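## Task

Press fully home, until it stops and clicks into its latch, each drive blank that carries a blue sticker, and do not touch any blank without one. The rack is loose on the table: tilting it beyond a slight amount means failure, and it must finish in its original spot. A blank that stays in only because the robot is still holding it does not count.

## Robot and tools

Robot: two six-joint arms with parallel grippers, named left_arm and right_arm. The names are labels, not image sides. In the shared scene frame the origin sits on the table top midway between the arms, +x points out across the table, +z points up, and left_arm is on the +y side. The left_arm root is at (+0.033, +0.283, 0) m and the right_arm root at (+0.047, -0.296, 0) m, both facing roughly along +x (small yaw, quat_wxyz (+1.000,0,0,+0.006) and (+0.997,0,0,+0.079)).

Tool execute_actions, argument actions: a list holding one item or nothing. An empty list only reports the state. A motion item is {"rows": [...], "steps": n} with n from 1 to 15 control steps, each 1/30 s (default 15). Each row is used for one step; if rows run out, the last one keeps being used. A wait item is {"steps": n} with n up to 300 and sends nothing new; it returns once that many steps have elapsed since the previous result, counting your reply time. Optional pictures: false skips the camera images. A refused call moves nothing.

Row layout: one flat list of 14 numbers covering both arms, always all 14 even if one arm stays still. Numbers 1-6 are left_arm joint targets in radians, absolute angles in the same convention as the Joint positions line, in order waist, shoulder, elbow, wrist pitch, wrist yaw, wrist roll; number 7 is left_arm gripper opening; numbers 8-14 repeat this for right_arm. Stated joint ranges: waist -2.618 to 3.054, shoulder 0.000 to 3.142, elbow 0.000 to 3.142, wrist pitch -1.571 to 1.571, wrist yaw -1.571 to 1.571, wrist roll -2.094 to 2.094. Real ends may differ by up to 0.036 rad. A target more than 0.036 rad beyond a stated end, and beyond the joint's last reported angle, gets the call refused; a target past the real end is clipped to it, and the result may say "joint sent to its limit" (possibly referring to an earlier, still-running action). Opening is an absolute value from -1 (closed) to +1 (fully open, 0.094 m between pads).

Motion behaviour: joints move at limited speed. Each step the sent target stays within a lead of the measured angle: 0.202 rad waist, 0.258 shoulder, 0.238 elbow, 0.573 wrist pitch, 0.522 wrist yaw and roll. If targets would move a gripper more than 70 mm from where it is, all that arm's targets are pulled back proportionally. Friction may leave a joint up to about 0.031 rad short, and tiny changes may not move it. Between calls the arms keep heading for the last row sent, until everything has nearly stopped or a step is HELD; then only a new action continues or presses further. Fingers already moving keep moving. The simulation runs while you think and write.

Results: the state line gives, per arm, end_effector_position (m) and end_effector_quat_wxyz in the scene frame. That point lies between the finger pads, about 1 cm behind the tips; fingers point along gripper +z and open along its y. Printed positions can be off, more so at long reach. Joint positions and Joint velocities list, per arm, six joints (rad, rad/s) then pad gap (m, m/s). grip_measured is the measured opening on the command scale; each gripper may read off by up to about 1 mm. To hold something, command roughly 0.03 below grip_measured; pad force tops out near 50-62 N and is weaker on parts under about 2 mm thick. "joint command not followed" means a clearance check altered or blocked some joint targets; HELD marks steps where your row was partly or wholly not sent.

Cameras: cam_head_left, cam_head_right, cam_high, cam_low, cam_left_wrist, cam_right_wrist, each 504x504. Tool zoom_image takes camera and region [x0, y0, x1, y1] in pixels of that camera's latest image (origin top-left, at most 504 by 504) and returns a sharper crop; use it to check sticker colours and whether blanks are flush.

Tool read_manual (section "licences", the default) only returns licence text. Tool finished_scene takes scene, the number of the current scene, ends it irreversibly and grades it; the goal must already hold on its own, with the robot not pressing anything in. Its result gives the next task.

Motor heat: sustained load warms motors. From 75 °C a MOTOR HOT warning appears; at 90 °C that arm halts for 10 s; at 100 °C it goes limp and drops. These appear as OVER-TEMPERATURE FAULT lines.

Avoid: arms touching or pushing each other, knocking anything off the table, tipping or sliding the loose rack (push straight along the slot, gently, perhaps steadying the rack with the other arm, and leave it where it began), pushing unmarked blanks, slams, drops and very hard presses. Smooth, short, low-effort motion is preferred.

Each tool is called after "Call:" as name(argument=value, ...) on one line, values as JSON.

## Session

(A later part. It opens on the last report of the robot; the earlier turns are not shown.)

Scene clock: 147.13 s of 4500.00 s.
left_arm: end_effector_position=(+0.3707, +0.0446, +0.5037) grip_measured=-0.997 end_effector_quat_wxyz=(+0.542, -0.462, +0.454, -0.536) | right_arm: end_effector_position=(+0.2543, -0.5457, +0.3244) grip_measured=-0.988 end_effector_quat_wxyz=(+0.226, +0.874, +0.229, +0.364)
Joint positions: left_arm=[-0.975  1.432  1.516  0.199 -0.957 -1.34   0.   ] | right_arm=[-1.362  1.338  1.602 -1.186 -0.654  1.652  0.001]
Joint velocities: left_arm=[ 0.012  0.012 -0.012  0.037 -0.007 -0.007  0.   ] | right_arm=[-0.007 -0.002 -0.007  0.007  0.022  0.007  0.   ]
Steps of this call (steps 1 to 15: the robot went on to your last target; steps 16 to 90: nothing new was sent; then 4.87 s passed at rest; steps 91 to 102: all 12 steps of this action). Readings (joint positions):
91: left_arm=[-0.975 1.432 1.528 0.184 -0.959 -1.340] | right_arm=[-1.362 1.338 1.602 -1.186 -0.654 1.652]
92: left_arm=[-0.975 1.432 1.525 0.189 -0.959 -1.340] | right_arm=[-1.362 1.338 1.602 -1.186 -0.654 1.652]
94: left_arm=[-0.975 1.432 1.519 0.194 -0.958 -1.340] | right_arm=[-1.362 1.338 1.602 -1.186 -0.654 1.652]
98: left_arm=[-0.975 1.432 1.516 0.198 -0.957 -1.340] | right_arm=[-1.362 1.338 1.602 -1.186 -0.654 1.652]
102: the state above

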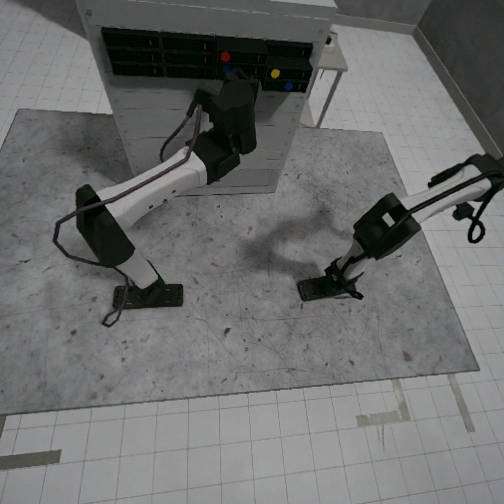

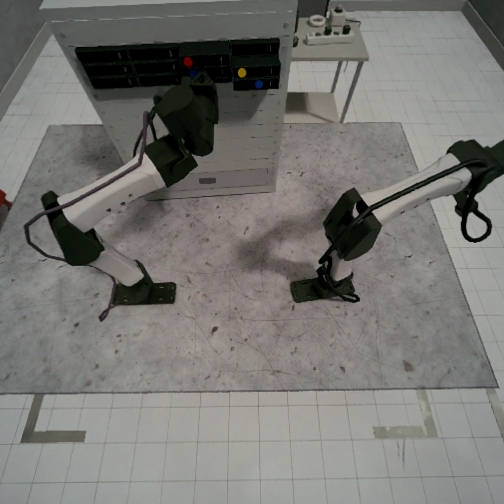

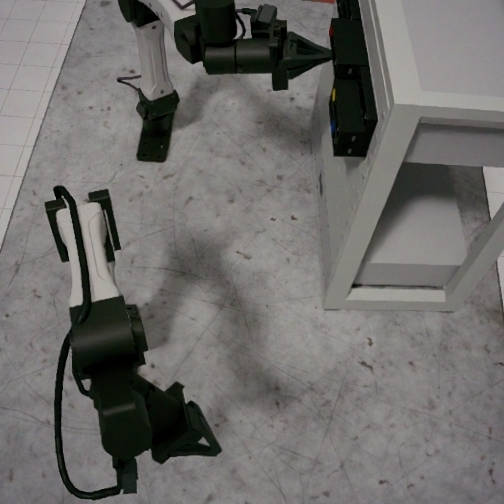

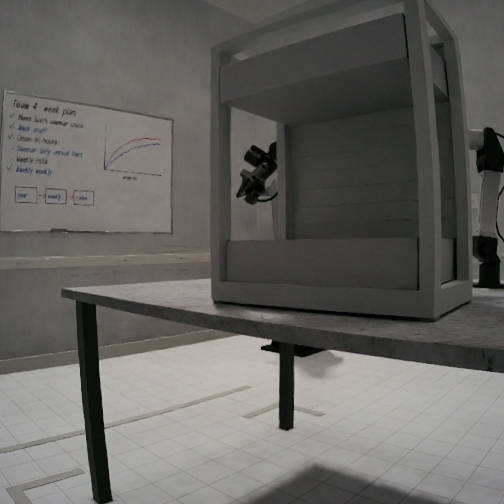

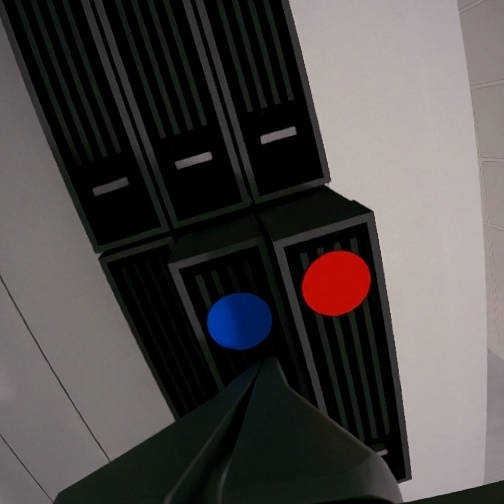

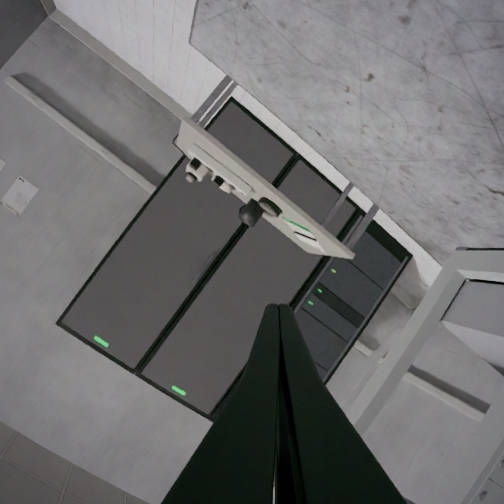

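Call:
execute_actions(actions=[{"rows":[[-0.975,1.44,1.47,0.15,-0.95,-1.35,-1,-1.362,1.338,1.602,-1.186,-0.654,1.652,-1],[-0.975,1.44,1.47,0.15,-0.95,-1.35,-1,-1.362,1.338,1.602,-1.186,-0.654,1.652,-1],[-0.975,1.44,1.47,0.15,-0.95,-1.35,-1,-1.362,1.338,1.602,-1.186,-0.654,1.652,-1],[-0.975,1.44,1.47,0.15,-0.95,-1.35,-1,-1.362,1.338,1.602,-1.186,-0.654,1.652,-1],[-0.975,1.44,1.47,0.15,-0.95,-1.35,-1,-1.362,1.338,1.602,-1.186,-0.654,1.652,-1],[-0.94,1.47,1.49,0.145,-0.92,-1.36,-1,-1.362,1.338,1.602,-1.186,-0.654,1.652,-1],[-0.92,1.49,1.51,0.14,-0.90,-1.37,-1,-1.362,1.338,1.602,-1.186,-0.654,1.652,-1]],"steps":15}])

Scene clock: 155.77 s of 4500.00 s.
left_arm: end_effector_position=(+0.3851, +0.0409, +0.4885) grip_measured=-0.997 end_effector_quat_wxyz=(+0.541, -0.457, +0.471, -0.526) | right_arm: end_effector_position=(+0.2543, -0.5457, +0.3244) grip_measured=-0.988 end_effector_quat_wxyz=(+0.226, +0.874, +0.229, +0.364)
Joint positions: left_arm=[-0.94   1.452  1.502  0.179 -0.913 -1.358  0.   ] | right_arm=[-1.362  1.338  1.602 -1.186 -0.654  1.652  0.001]
Joint velocities: left_arm=[-0.017 -0.002 -0.002 -0.081 -0.051 -0.037  0.001] | right_arm=[-0.012 -0.012  0.007 -0.066 -0.007 -0.007 -0.   ]
Steps of this call (steps 1 to 15: the robot went on to your last target; steps 16 to 90: nothing new was sent; then 5.13 s passed at rest; steps 91 to 105: all 15 steps of this action). Readings (joint positions):
91: left_arm=[-0.975 1.432 1.514 0.199 -0.957 -1.341] | right_arm=[-1.362 1.338 1.602 -1.186 -0.654 1.652]
92: left_arm=[-0.975 1.432 1.511 0.199 -0.957 -1.341] | right_arm=[-1.362 1.338 1.602 -1.186 -0.654 1.652]
94: left_arm=[-0.975 1.432 1.505 0.196 -0.955 -1.341] | right_arm=[-1.362 1.338 1.602 -1.186 -0.654 1.652]
98: left_arm=[-0.959 1.436 1.502 0.190 -0.931 -1.348] | right_arm=[-1.362 1.338 1.602 -1.186 -0.654 1.652]
105: the state above

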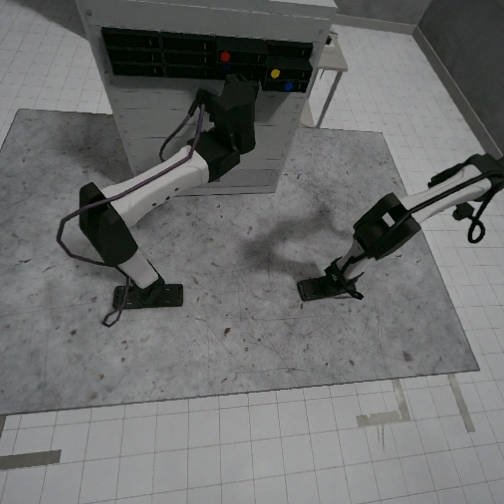

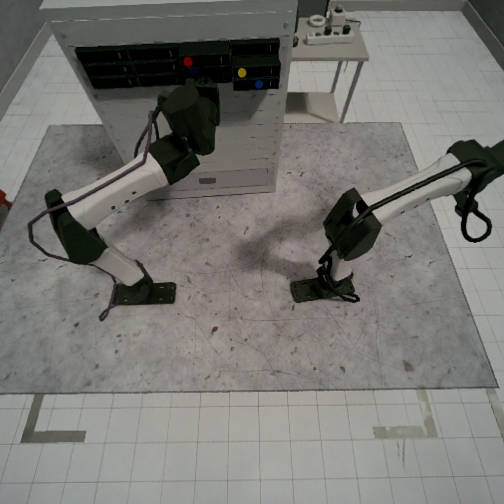

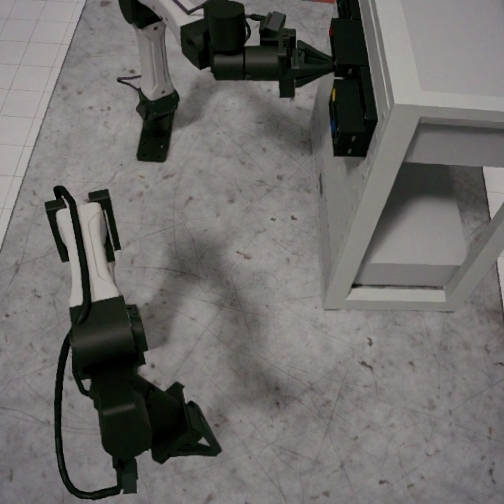

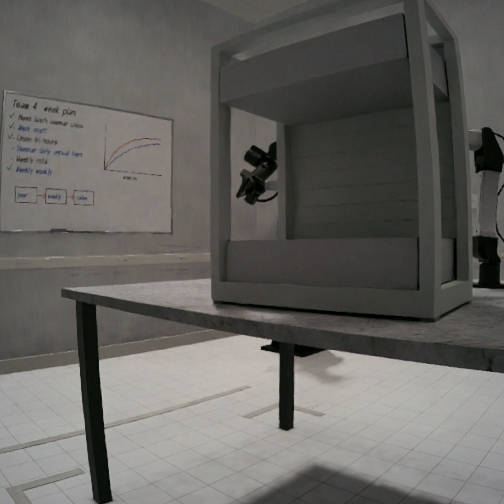

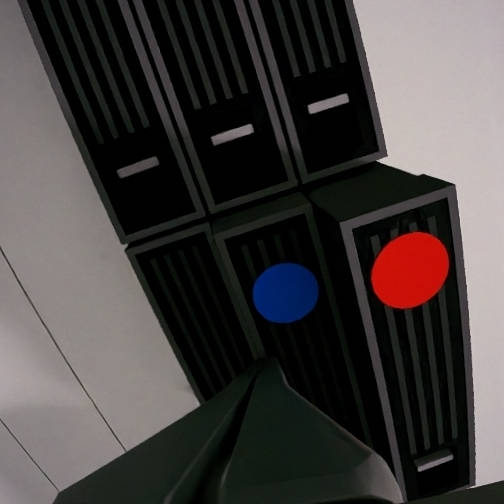

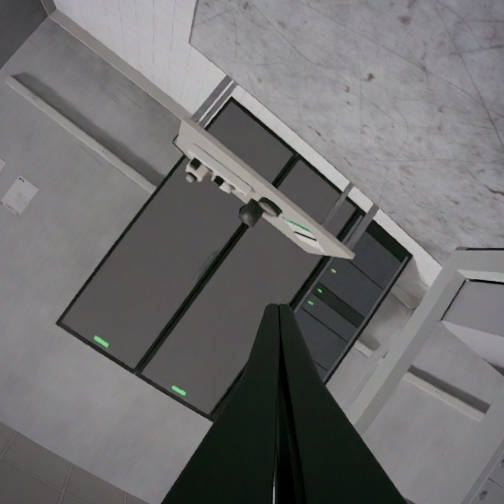

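Call:
execute_actions(actions=[{"rows":[[-0.93,1.47,1.55,0.17,-0.90,-1.37,-1,-1.362,1.338,1.602,-1.186,-0.654,1.652,-1],[-0.93,1.47,1.55,0.17,-0.90,-1.37,-1,-1.362,1.338,1.602,-1.186,-0.654,1.652,-1],[-0.93,1.47,1.55,0.17,-0.90,-1.37,-1,-1.362,1.338,1.602,-1.186,-0.654,1.652,-1],[-0.90,1.50,1.57,0.165,-0.88,-1.38,-1,-1.362,1.338,1.602,-1.186,-0.654,1.652,-1],[-0.90,1.50,1.57,0.165,-0.88,-1.38,-1,-1.362,1.338,1.602,-1.186,-0.654,1.652,-1],[-0.90,1.50,1.57,0.165,-0.88,-1.38,-1,-1.362,1.338,1.602,-1.186,-0.654,1.652,-1],[-0.87,1.52,1.59,0.16,-0.85,-1.39,-1,-1.362,1.338,1.602,-1.186,-0.654,1.652,-1]],"steps":14}])

Scene clock: 165.30 s of 4500.00 s.
left_arm: end_effector_position=(+0.3992, +0.0412, +0.4916) grip_measured=-0.997 end_effector_quat_wxyz=(+0.540, -0.459, +0.475, -0.522) | right_arm: end_effector_position=(+0.2543, -0.5457, +0.3244) grip_measured=-0.988 end_effector_quat_wxyz=(+0.226, +0.874, +0.229, +0.364)
Joint positions: left_arm=[-0.904  1.49   1.564  0.128 -0.881 -1.38   0.   ] | right_arm=[-1.362  1.338  1.602 -1.186 -0.654  1.652  0.001]
Joint velocities: left_arm=[ 0.002  0.002  0.012 -0.022  0.007 -0.022 -0.001] | right_arm=[-0.002  0.002  0.002 -0.037 -0.007 -0.081  0.   ]
Steps of this call (steps 1 to 15: the robot went on to your last target; steps 16 to 90: nothing new was sent; then 6.07 s passed at rest; steps 91 to 104: all 14 steps of this action). Readings (joint positions):
91: left_arm=[-0.940 1.452 1.508 0.174 -0.913 -1.361] | right_arm=[-1.362 1.338 1.602 -1.186 -0.654 1.652]
92: left_arm=[-0.940 1.452 1.513 0.163 -0.913 -1.362] | right_arm=[-1.362 1.338 1.602 -1.186 -0.654 1.652]
94: left_arm=[-0.937 1.456 1.522 0.148 -0.912 -1.364] | right_arm=[-1.362 1.338 1.602 -1.186 -0.654 1.652]
98: left_arm=[-0.911 1.484 1.552 0.135 -0.895 -1.372] | right_arm=[-1.362 1.338 1.602 -1.186 -0.654 1.652]
104: the state above

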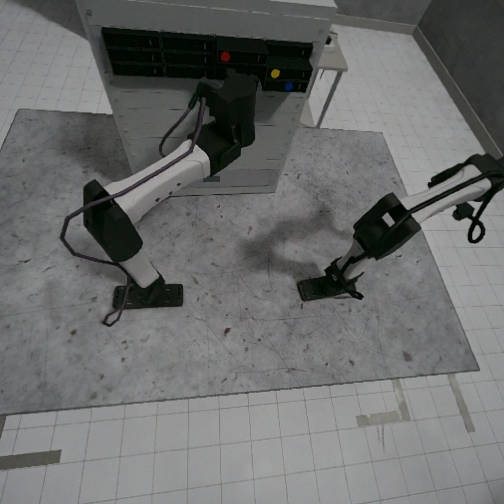

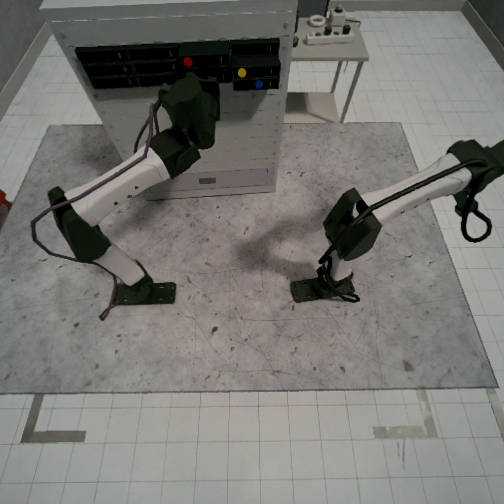

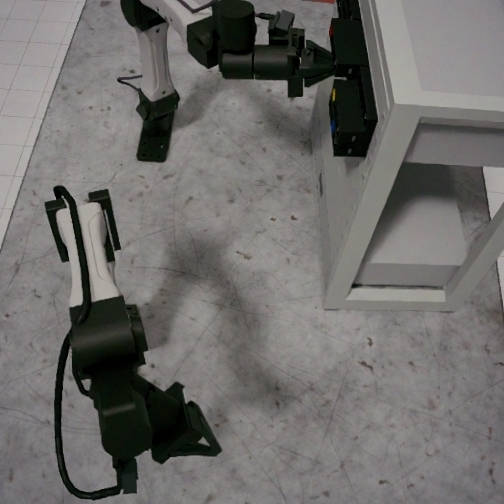

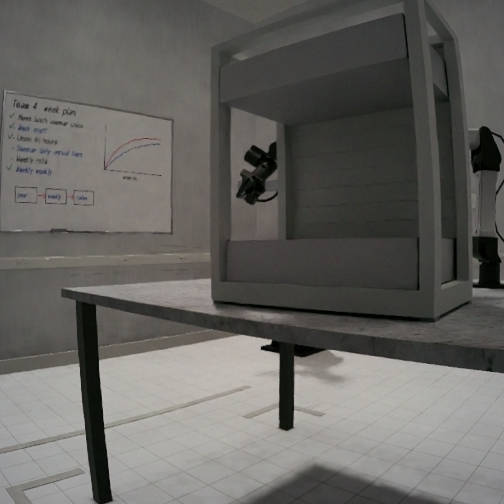

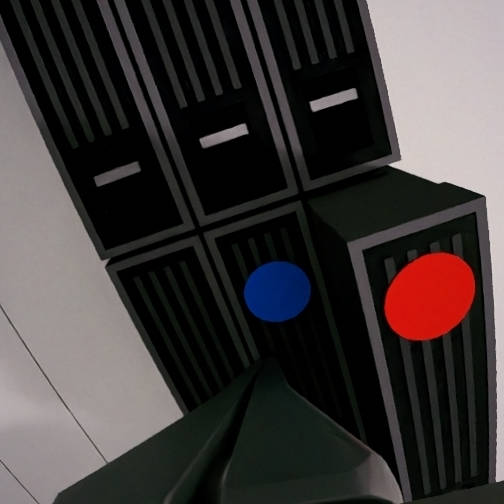

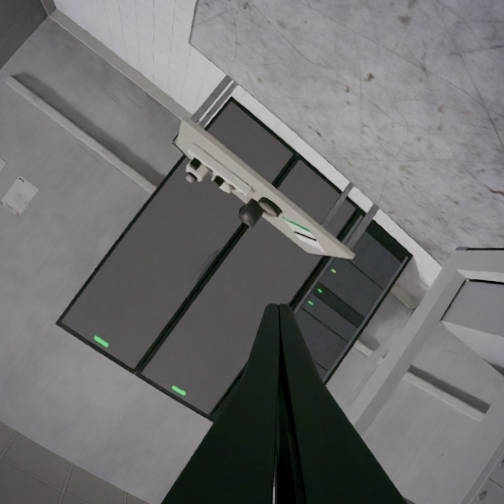

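Call:
execute_actions(actions=[{"rows":[[-0.87,1.52,1.59,0.17,-0.86,-1.39,-1,-1.362,1.338,1.602,-1.186,-0.654,1.652,-1],[-0.87,1.52,1.59,0.17,-0.86,-1.39,-1,-1.362,1.338,1.602,-1.186,-0.654,1.652,-1],[-0.85,1.545,1.61,0.17,-0.84,-1.39,-1,-1.362,1.338,1.602,-1.186,-0.654,1.652,-1]],"steps":14}])

Scene clock: 168.90 s of 4500.00 s.
left_arm: end_effector_position=(+0.3995, +0.0394, +0.5001) grip_measured=-0.997 end_effector_quat_wxyz=(+0.535, -0.454, +0.471, -0.534) | right_arm: end_effector_position=(+0.2543, -0.5457, +0.3244) grip_measured=-0.988 end_effector_quat_wxyz=(+0.226, +0.874, +0.229, +0.364)
Joint positions: left_arm=[-0.9    1.495  1.588  0.128 -0.858 -1.383  0.   ] | right_arm=[-1.362  1.338  1.602 -1.186 -0.654  1.652  0.001]
Joint velocities: left_arm=[-0.007  0.022  0.002  0.022  0.022 -0.007  0.   ] | right_arm=[-0.007 -0.012 -0.002 -0.051  0.022 -0.095 -0.   ]
Steps of this call (steps 1 to 15: the robot went on to your last target; steps 16 to 90: nothing new was sent; then 0.13 s passed at rest; steps 91 to 104: all 14 steps of this action). Readings (joint positions):
91: left_arm=[-0.904 1.490 1.564 0.128 -0.880 -1.382] | right_arm=[-1.362 1.338 1.602 -1.186 -0.654 1.652]
92: left_arm=[-0.904 1.490 1.564 0.128 -0.880 -1.383] | right_arm=[-1.362 1.338 1.602 -1.186 -0.654 1.652]
94: left_arm=[-0.903 1.492 1.572 0.121 -0.880 -1.383] | right_arm=[-1.362 1.338 1.602 -1.186 -0.654 1.652]
98: left_arm=[-0.901 1.495 1.586 0.125 -0.864 -1.383] | right_arm=[-1.362 1.338 1.602 -1.186 -0.654 1.652]
104: the state above

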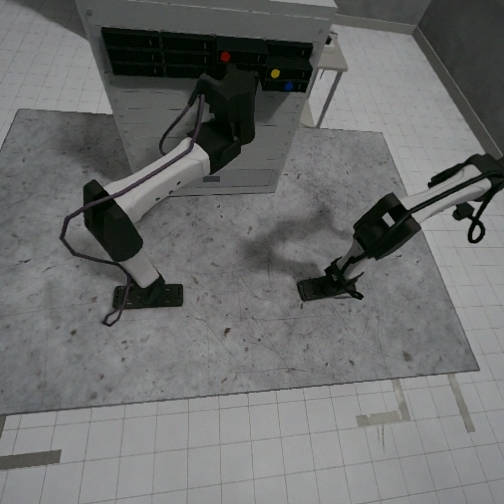

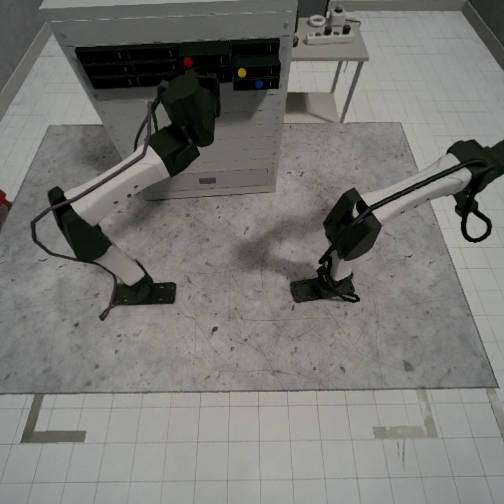

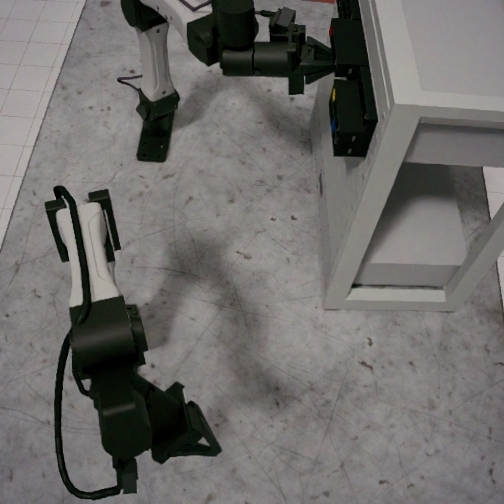

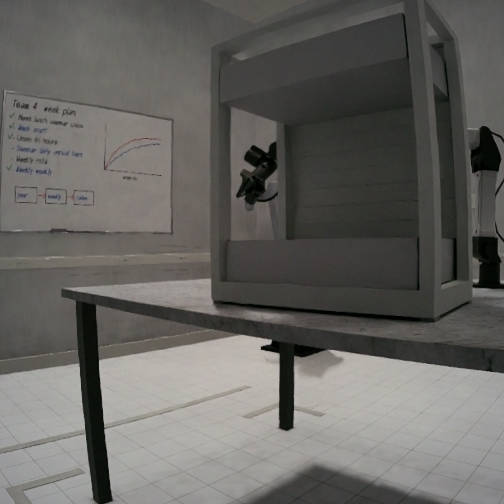

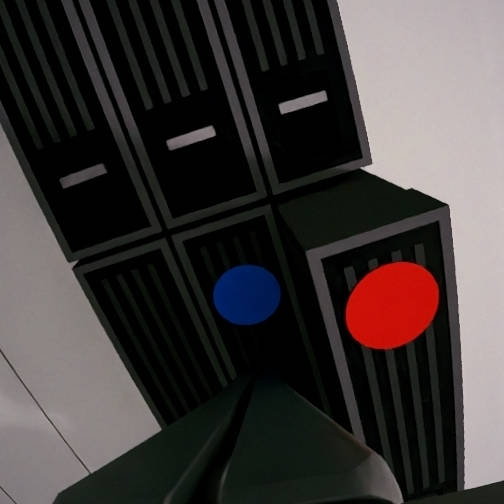

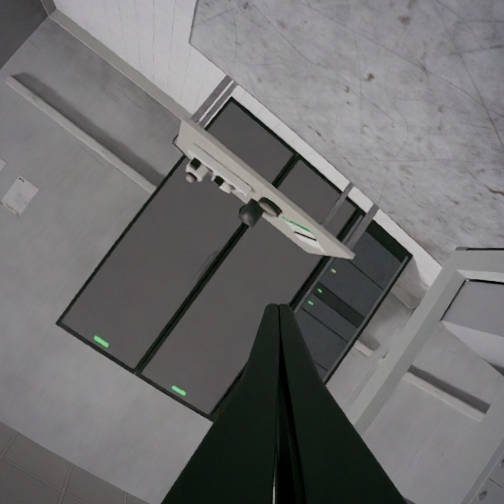

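Call:
execute_actions(actions=[{"rows":[[-0.90,1.49,1.55,0.15,-0.88,-1.38,-1,-1.362,1.338,1.602,-1.186,-0.654,1.652,-1],[-0.93,1.46,1.52,0.16,-0.91,-1.37,-1,-1.362,1.338,1.602,-1.186,-0.654,1.652,-1],[-0.96,1.43,1.49,0.17,-0.94,-1.36,-1,-1.362,1.338,1.602,-1.186,-0.654,1.652,-1],[-1.0,1.40,1.46,0.19,-0.97,-1.35,-1,-1.362,1.338,1.602,-1.186,-0.654,1.652,-1],[-1.07,1.35,1.43,0.22,-1.03,-1.3,-1,-1.362,1.338,1.602,-1.186,-0.654,1.652,-1]],"steps":15}])

Scene clock: 173.43 s of 4500.00 s.
left_arm: end_effector_position=(+0.3361, +0.0426, +0.5060) grip_measured=-0.997 end_effector_quat_wxyz=(+0.530, -0.454, +0.459, -0.549) | right_arm: end_effector_position=(+0.2543, -0.5457, +0.3244) grip_measured=-0.988 end_effector_quat_wxyz=(+0.226, +0.874, +0.229, +0.364)
Joint positions: left_arm=[-1.07   1.353  1.45   0.219 -1.011 -1.313  0.   ] | right_arm=[-1.362  1.338  1.602 -1.186 -0.654  1.652  0.001]
Joint velocities: left_arm=[ 0.007  0.007 -0.007  0.007 -0.095  0.081  0.   ] | right_arm=[ 0.007 -0.002 -0.032 -0.081  0.007 -0.037 -0.001]
Steps of this call (steps 1 to 15: the robot went on to your last target; steps 16 to 90: nothing new was sent; then 1.03 s passed at rest; steps 91 to 105: all 15 steps of this action). Readings (joint positions):
91: left_arm=[-0.903 1.494 1.585 0.135 -0.857 -1.383] | right_arm=[-1.362 1.338 1.602 -1.186 -0.654 1.652]
92: left_arm=[-0.906 1.490 1.576 0.144 -0.863 -1.382] | right_arm=[-1.362 1.338 1.602 -1.186 -0.654 1.652]
94: left_arm=[-0.931 1.464 1.530 0.157 -0.893 -1.376] | right_arm=[-1.362 1.338 1.602 -1.186 -0.654 1.652]
98: left_arm=[-1.060 1.386 1.450 0.177 -0.965 -1.337] | right_arm=[-1.362 1.338 1.602 -1.186 -0.654 1.652]
105: the state above

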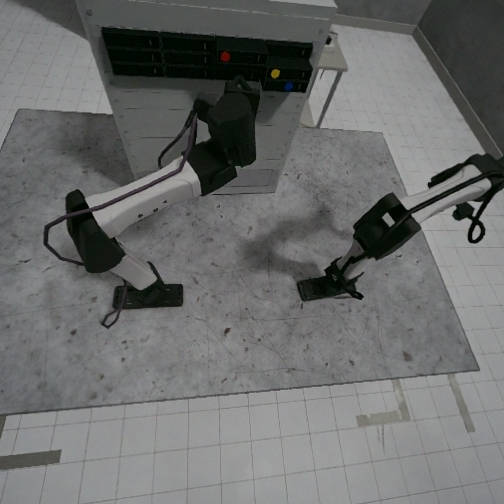

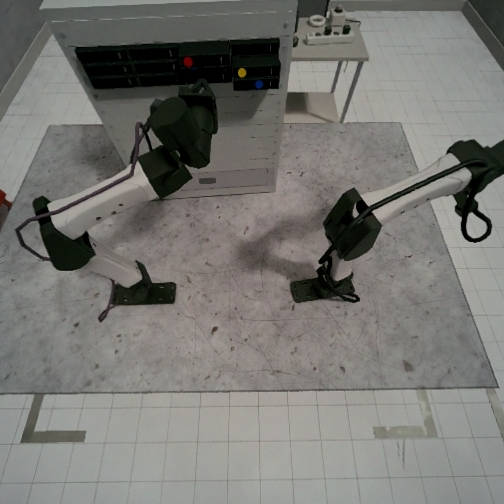

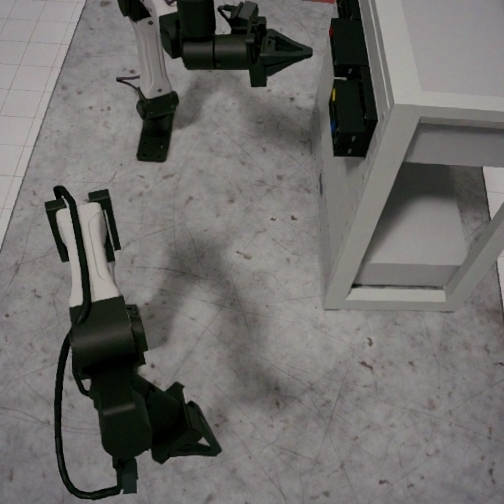

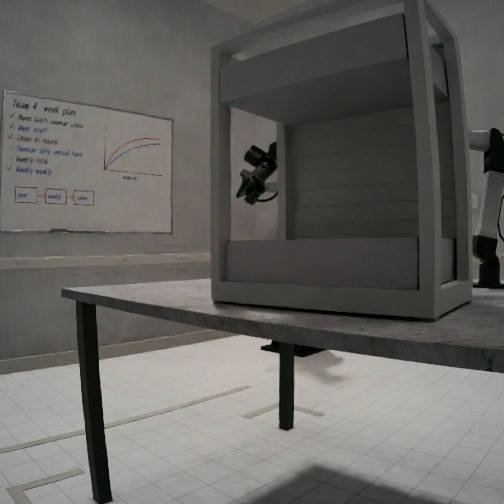

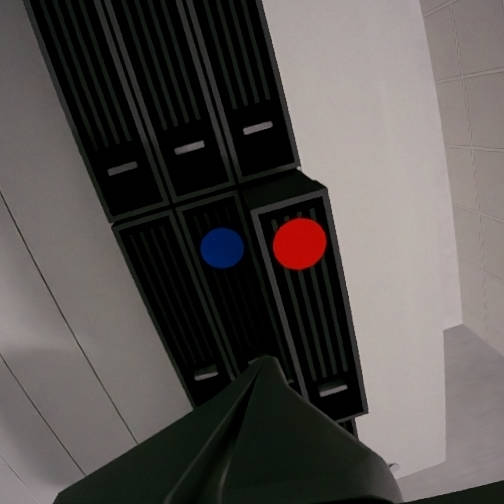

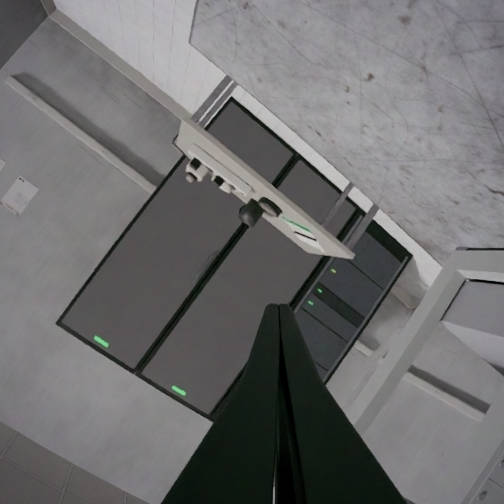

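Call:
execute_actions(actions=[{"rows":[[-1.12,1.42,1.47,0.28,-1.06,-1.28,-1,-1.362,1.338,1.602,-1.186,-0.654,1.652,-1],[-1.12,1.42,1.47,0.28,-1.06,-1.28,-1,-1.362,1.338,1.602,-1.186,-0.654,1.652,-1],[-1.17,1.52,1.52,0.35,-1.10,-1.25,-1,-1.362,1.338,1.602,-1.186,-0.654,1.652,-1],[-1.17,1.52,1.52,0.35,-1.10,-1.25,-1,-1.362,1.338,1.602,-1.186,-0.654,1.652,-1],[-1.2,1.63,1.58,0.43,-1.14,-1.22,-1,-1.362,1.338,1.602,-1.186,-0.654,1.652,-1],[-1.2,1.63,1.58,0.43,-1.14,-1.22,-1,-1.362,1.338,1.602,-1.186,-0.654,1.652,-1],[-1.217,1.744,1.639,0.5,-1.175,-1.19,-1,-1.362,1.338,1.602,-1.186,-0.654,1.652,-1]],"steps":15}], pictures=false)

Call:
execute_actions(actions=[{"steps":12}])

Scene clock: 187.90 s of 4500.00 s.
left_arm: end_effector_position=(+0.3470, -0.0895, +0.4390) grip_measured=-0.997 end_effector_quat_wxyz=(+0.544, -0.439, +0.496, -0.515) | right_arm: end_effector_position=(+0.2543, -0.5457, +0.3244) grip_measured=-0.988 end_effector_quat_wxyz=(+0.226, +0.874, +0.229, +0.364)
Joint positions: left_arm=[-1.212  1.77   1.624  0.448 -1.148 -1.207  0.   ] | right_arm=[-1.362  1.338  1.602 -1.186 -0.654  1.652  0.001]
Joint velocities: left_arm=[ 0.007  0.007  0.007  0.183 -0.095  0.007  0.001] | right_arm=[-0.007 -0.007 -0.007 -0.007  0.037  0.007  0.001]
Steps of this call (steps 1 to 30: the robot went on to your last target; steps 31 to 90: nothing new was sent; then 10.97 s passed at rest; steps 91 to 105: all 15 steps of this action). Readings (joint positions):
91: left_arm=[-1.075 1.358 1.451 0.230 -1.029 -1.304] | right_arm=[-1.362 1.338 1.602 -1.186 -0.654 1.652]
92: left_arm=[-1.086 1.365 1.456 0.242 -1.036 -1.301] | right_arm=[-1.362 1.338 1.602 -1.186 -0.654 1.652]
94: left_arm=[-1.125 1.416 1.493 0.287 -1.060 -1.286] | right_arm=[-1.362 1.338 1.602 -1.186 -0.654 1.652]
98: left_arm=[-1.193 1.609 1.604 0.407 -1.110 -1.244] | right_arm=[-1.362 1.338 1.602 -1.186 -0.654 1.652]
105: the state above

Scene clock: 188.30 s of 4500.00 s.
left_arm: end_effector_position=(+0.3442, -0.0790, +0.4525) grip_measured=-0.997 end_effector_quat_wxyz=(+0.541, -0.454, +0.472, -0.528) | right_arm: end_effector_position=(+0.2543, -0.5457, +0.3244) grip_measured=-0.988 end_effector_quat_wxyz=(+0.226, +0.874, +0.229, +0.364)
Joint positions: left_arm=[-1.212  1.752  1.624  0.497 -1.166 -1.198  0.   ] | right_arm=[-1.362  1.338  1.602 -1.186 -0.654  1.652  0.001]
Joint velocities: left_arm=[-0.002 -0.002  0.002  0.022 -0.066 -0.037 -0.   ] | right_arm=[ 0.017  0.007 -0.002 -0.037 -0.007  0.037 -0.001]
Steps of this call (steps 1 to 12: the robot went on to your last target). Readings (joint positions):
1: left_arm=[-1.212 1.768 1.624 0.457 -1.151 -1.205] | right_arm=[-1.362 1.338 1.602 -1.186 -0.654 1.652]
2: left_arm=[-1.212 1.764 1.624 0.466 -1.155 -1.203] | right_arm=[-1.362 1.338 1.602 -1.186 -0.654 1.652]
4: left_arm=[-1.212 1.757 1.624 0.479 -1.159 -1.201] | right_arm=[-1.362 1.338 1.602 -1.186 -0.654 1.652]
8: left_arm=[-1.212 1.752 1.624 0.495 -1.164 -1.199] | right_arm=[-1.362 1.338 1.602 -1.186 -0.654 1.652]
12: the state above

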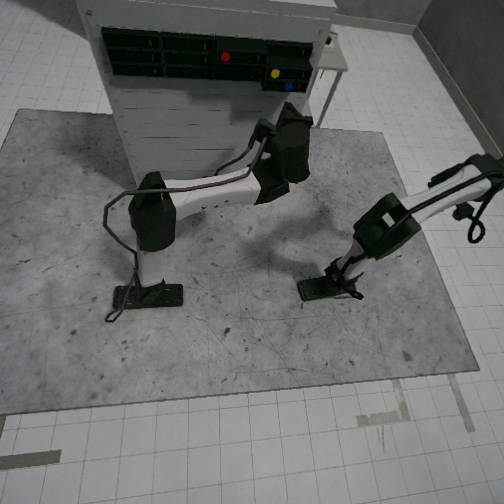

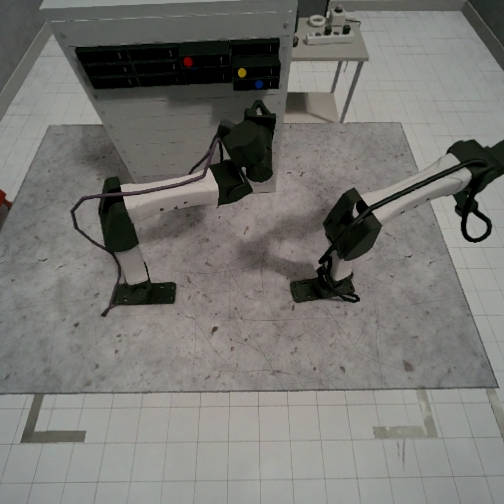

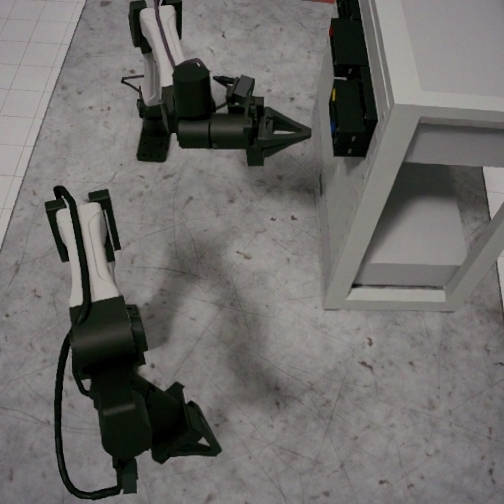

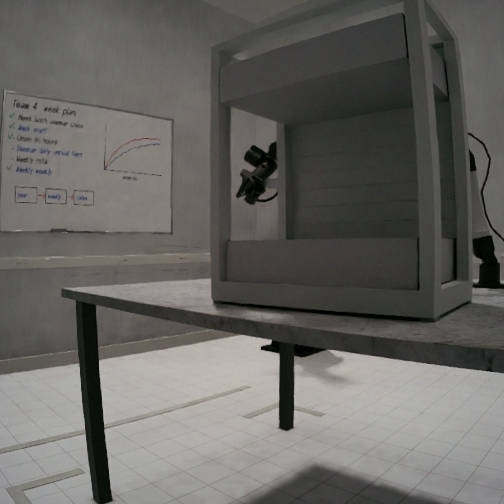

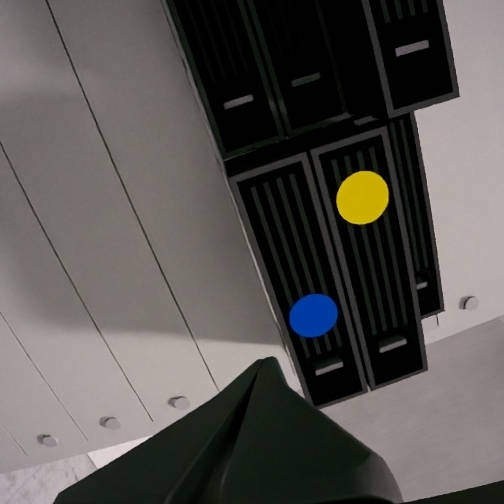

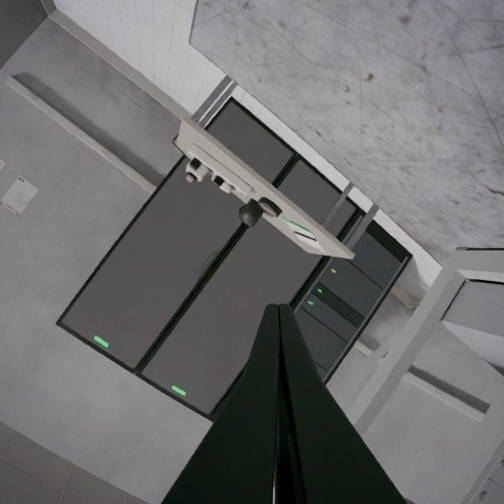

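Call:
execute_actions(actions=[{"rows":[[-1.19,1.74,1.67,0.49,-1.15,-1.2,-1,-1.362,1.338,1.602,-1.186,-0.654,1.652,-1]],"steps":14}])

Scene clock: 192.50 s of 4500.00 s.
left_arm: end_effector_position=(+0.3474, -0.0739, +0.4665) grip_measured=-0.997 end_effector_quat_wxyz=(+0.538, -0.458, +0.459, -0.538) | right_arm: end_effector_position=(+0.2543, -0.5457, +0.3244) grip_measured=-0.988 end_effector_quat_wxyz=(+0.226, +0.874, +0.229, +0.364)
Joint positions: left_arm=[-1.199  1.752  1.659  0.497 -1.156 -1.197  0.   ] | right_arm=[-1.362  1.338  1.602 -1.186 -0.654  1.652  0.001]
Joint velocities: left_arm=[-0.022  0.007 -0.007  0.022 -0.007  0.022  0.001] | right_arm=[ 0.012 -0.007 -0.002  0.066 -0.081  0.007 -0.001]
Steps of this call (steps 1 to 30: the robot went on to your last target; steps 31 to 90: nothing new was sent; then 0.73 s passed at rest; steps 91 to 104: all 14 steps of this action). Readings (joint positions):
91: left_arm=[-1.211 1.752 1.628 0.496 -1.166 -1.197] | right_arm=[-1.362 1.338 1.602 -1.186 -0.654 1.652]
92: left_arm=[-1.209 1.752 1.635 0.493 -1.163 -1.197] | right_arm=[-1.362 1.338 1.602 -1.186 -0.654 1.652]
94: left_arm=[-1.204 1.752 1.650 0.494 -1.160 -1.197] | right_arm=[-1.362 1.338 1.602 -1.186 -0.654 1.652]
98: left_arm=[-1.199 1.752 1.659 0.497 -1.158 -1.197] | right_arm=[-1.362 1.338 1.602 -1.186 -0.654 1.652]
104: the state above

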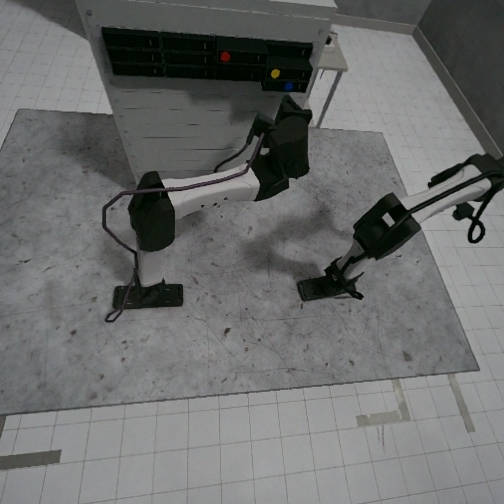

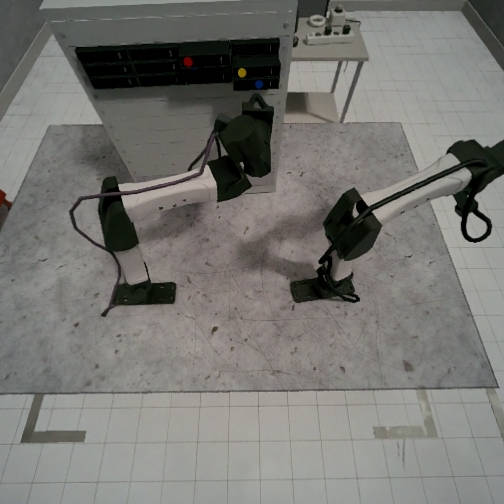

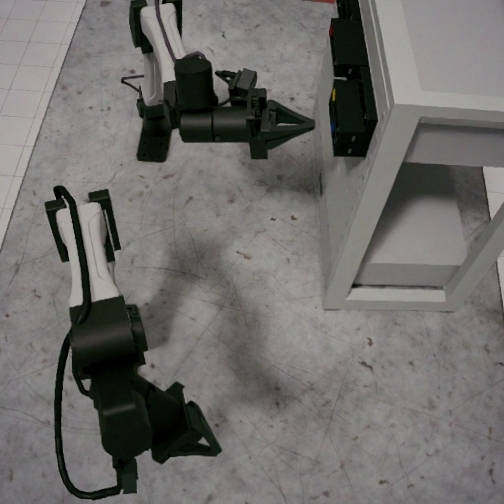

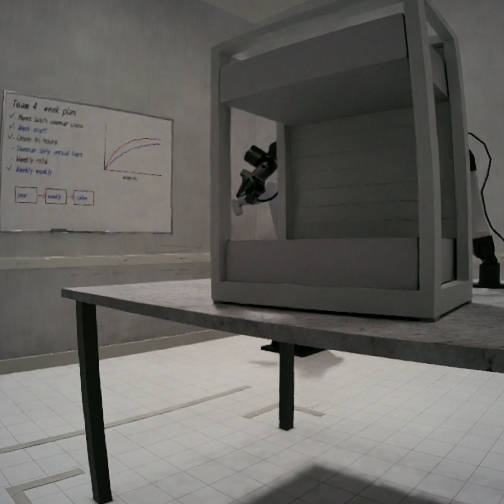

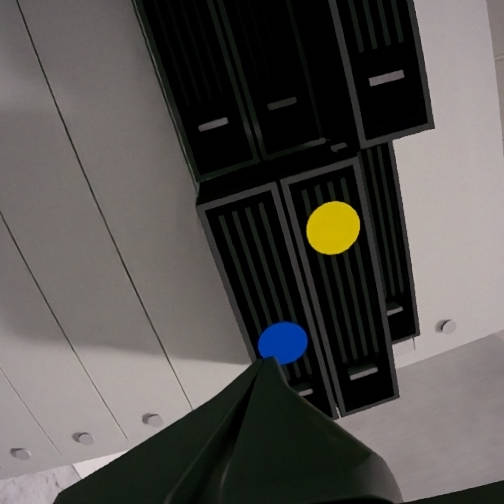

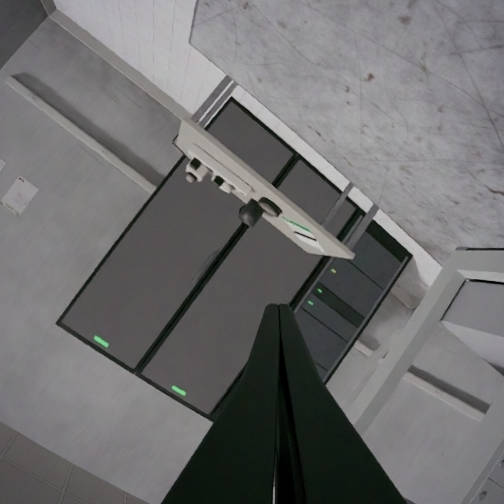

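Call:
execute_actions(actions=[{"rows":[[-1.17,1.78,1.685,0.465,-1.13,-1.22,-1,-1.362,1.338,1.602,-1.186,-0.654,1.652,-1],[-1.17,1.78,1.685,0.465,-1.13,-1.22,-1,-1.362,1.338,1.602,-1.186,-0.654,1.652,-1],[-1.17,1.78,1.685,0.465,-1.13,-1.22,-1,-1.362,1.338,1.602,-1.186,-0.654,1.652,-1],[-1.13,1.80,1.725,0.425,-1.09,-1.245,-1,-1.362,1.338,1.602,-1.186,-0.654,1.652,-1]],"steps":14}])

Scene clock: 198.37 s of 4500.00 s.
left_arm: end_effector_position=(+0.3715, -0.0651, +0.4754) grip_measured=-0.997 end_effector_quat_wxyz=(+0.540, -0.460, +0.450, -0.542) | right_arm: end_effector_position=(+0.2543, -0.5457, +0.3244) grip_measured=-0.988 end_effector_quat_wxyz=(+0.226, +0.874, +0.229, +0.364)
Joint positions: left_arm=[-1.134  1.77   1.711  0.448 -1.101 -1.234  0.   ] | right_arm=[-1.362  1.338  1.602 -1.186 -0.654  1.652  0.001]
Joint velocities: left_arm=[ 0.002 -0.002 -0.012  0.037 -0.095 -0.051  0.001] | right_arm=[ 0.007 -0.027  0.022 -0.066  0.022  0.022  0.001]
Steps of this call (steps 1 to 15: the robot went on to your last target; steps 16 to 90: nothing new was sent; then 2.40 s passed at rest; steps 91 to 104: all 14 steps of this action). Readings (joint positions):
91: left_arm=[-1.198 1.752 1.660 0.494 -1.153 -1.199] | right_arm=[-1.362 1.338 1.602 -1.186 -0.654 1.652]
92: left_arm=[-1.194 1.752 1.663 0.490 -1.149 -1.202] | right_arm=[-1.362 1.338 1.602 -1.186 -0.654 1.652]
94: left_arm=[-1.181 1.755 1.675 0.479 -1.139 -1.209] | right_arm=[-1.362 1.338 1.602 -1.186 -0.654 1.652]
98: left_arm=[-1.138 1.769 1.709 0.459 -1.113 -1.225] | right_arm=[-1.362 1.338 1.602 -1.186 -0.654 1.652]
104: the state above

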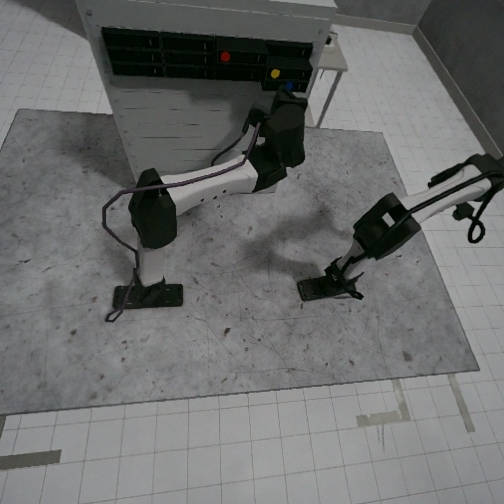

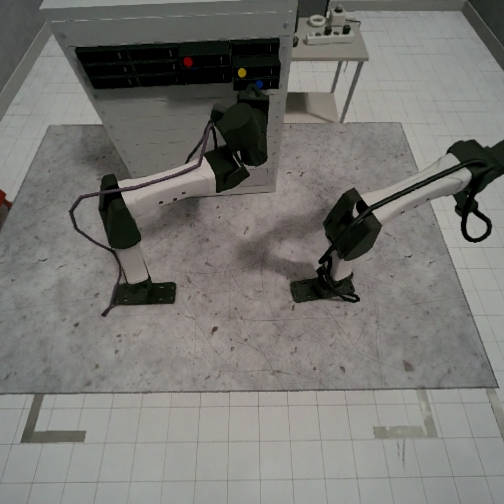

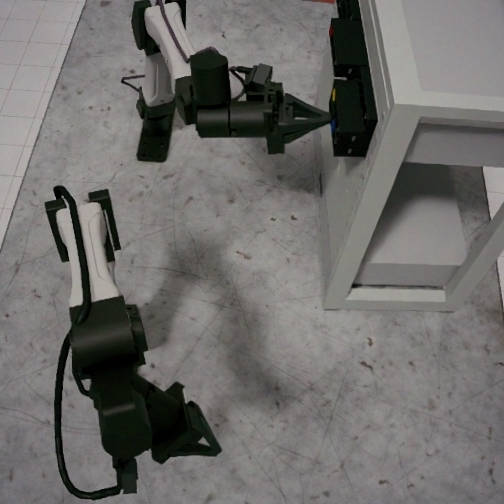

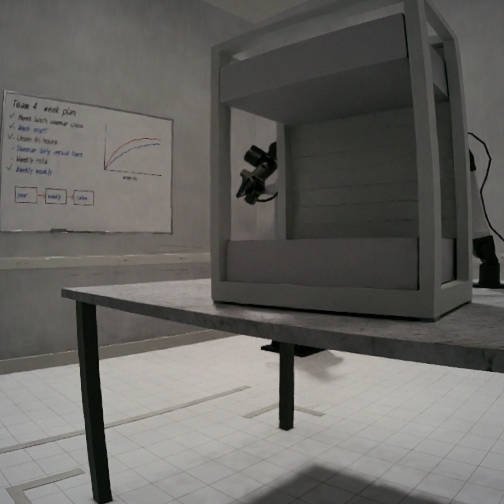

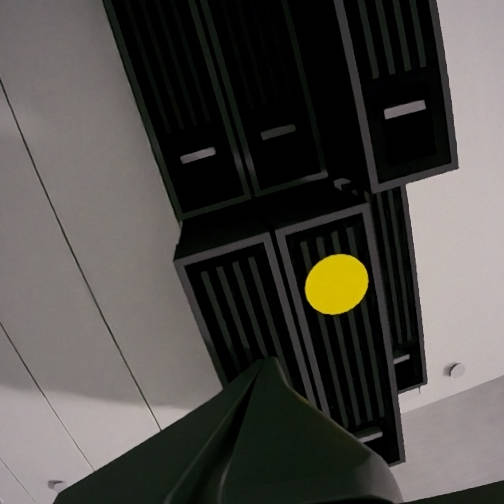

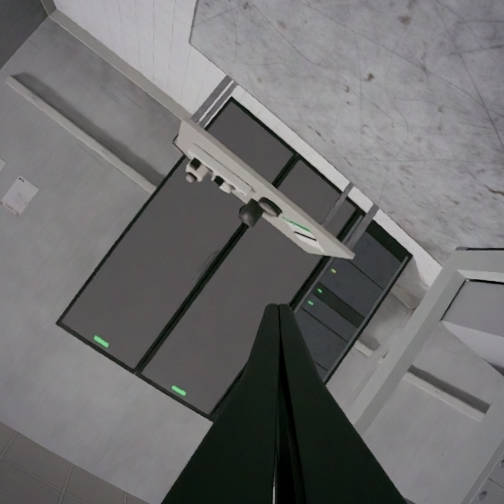

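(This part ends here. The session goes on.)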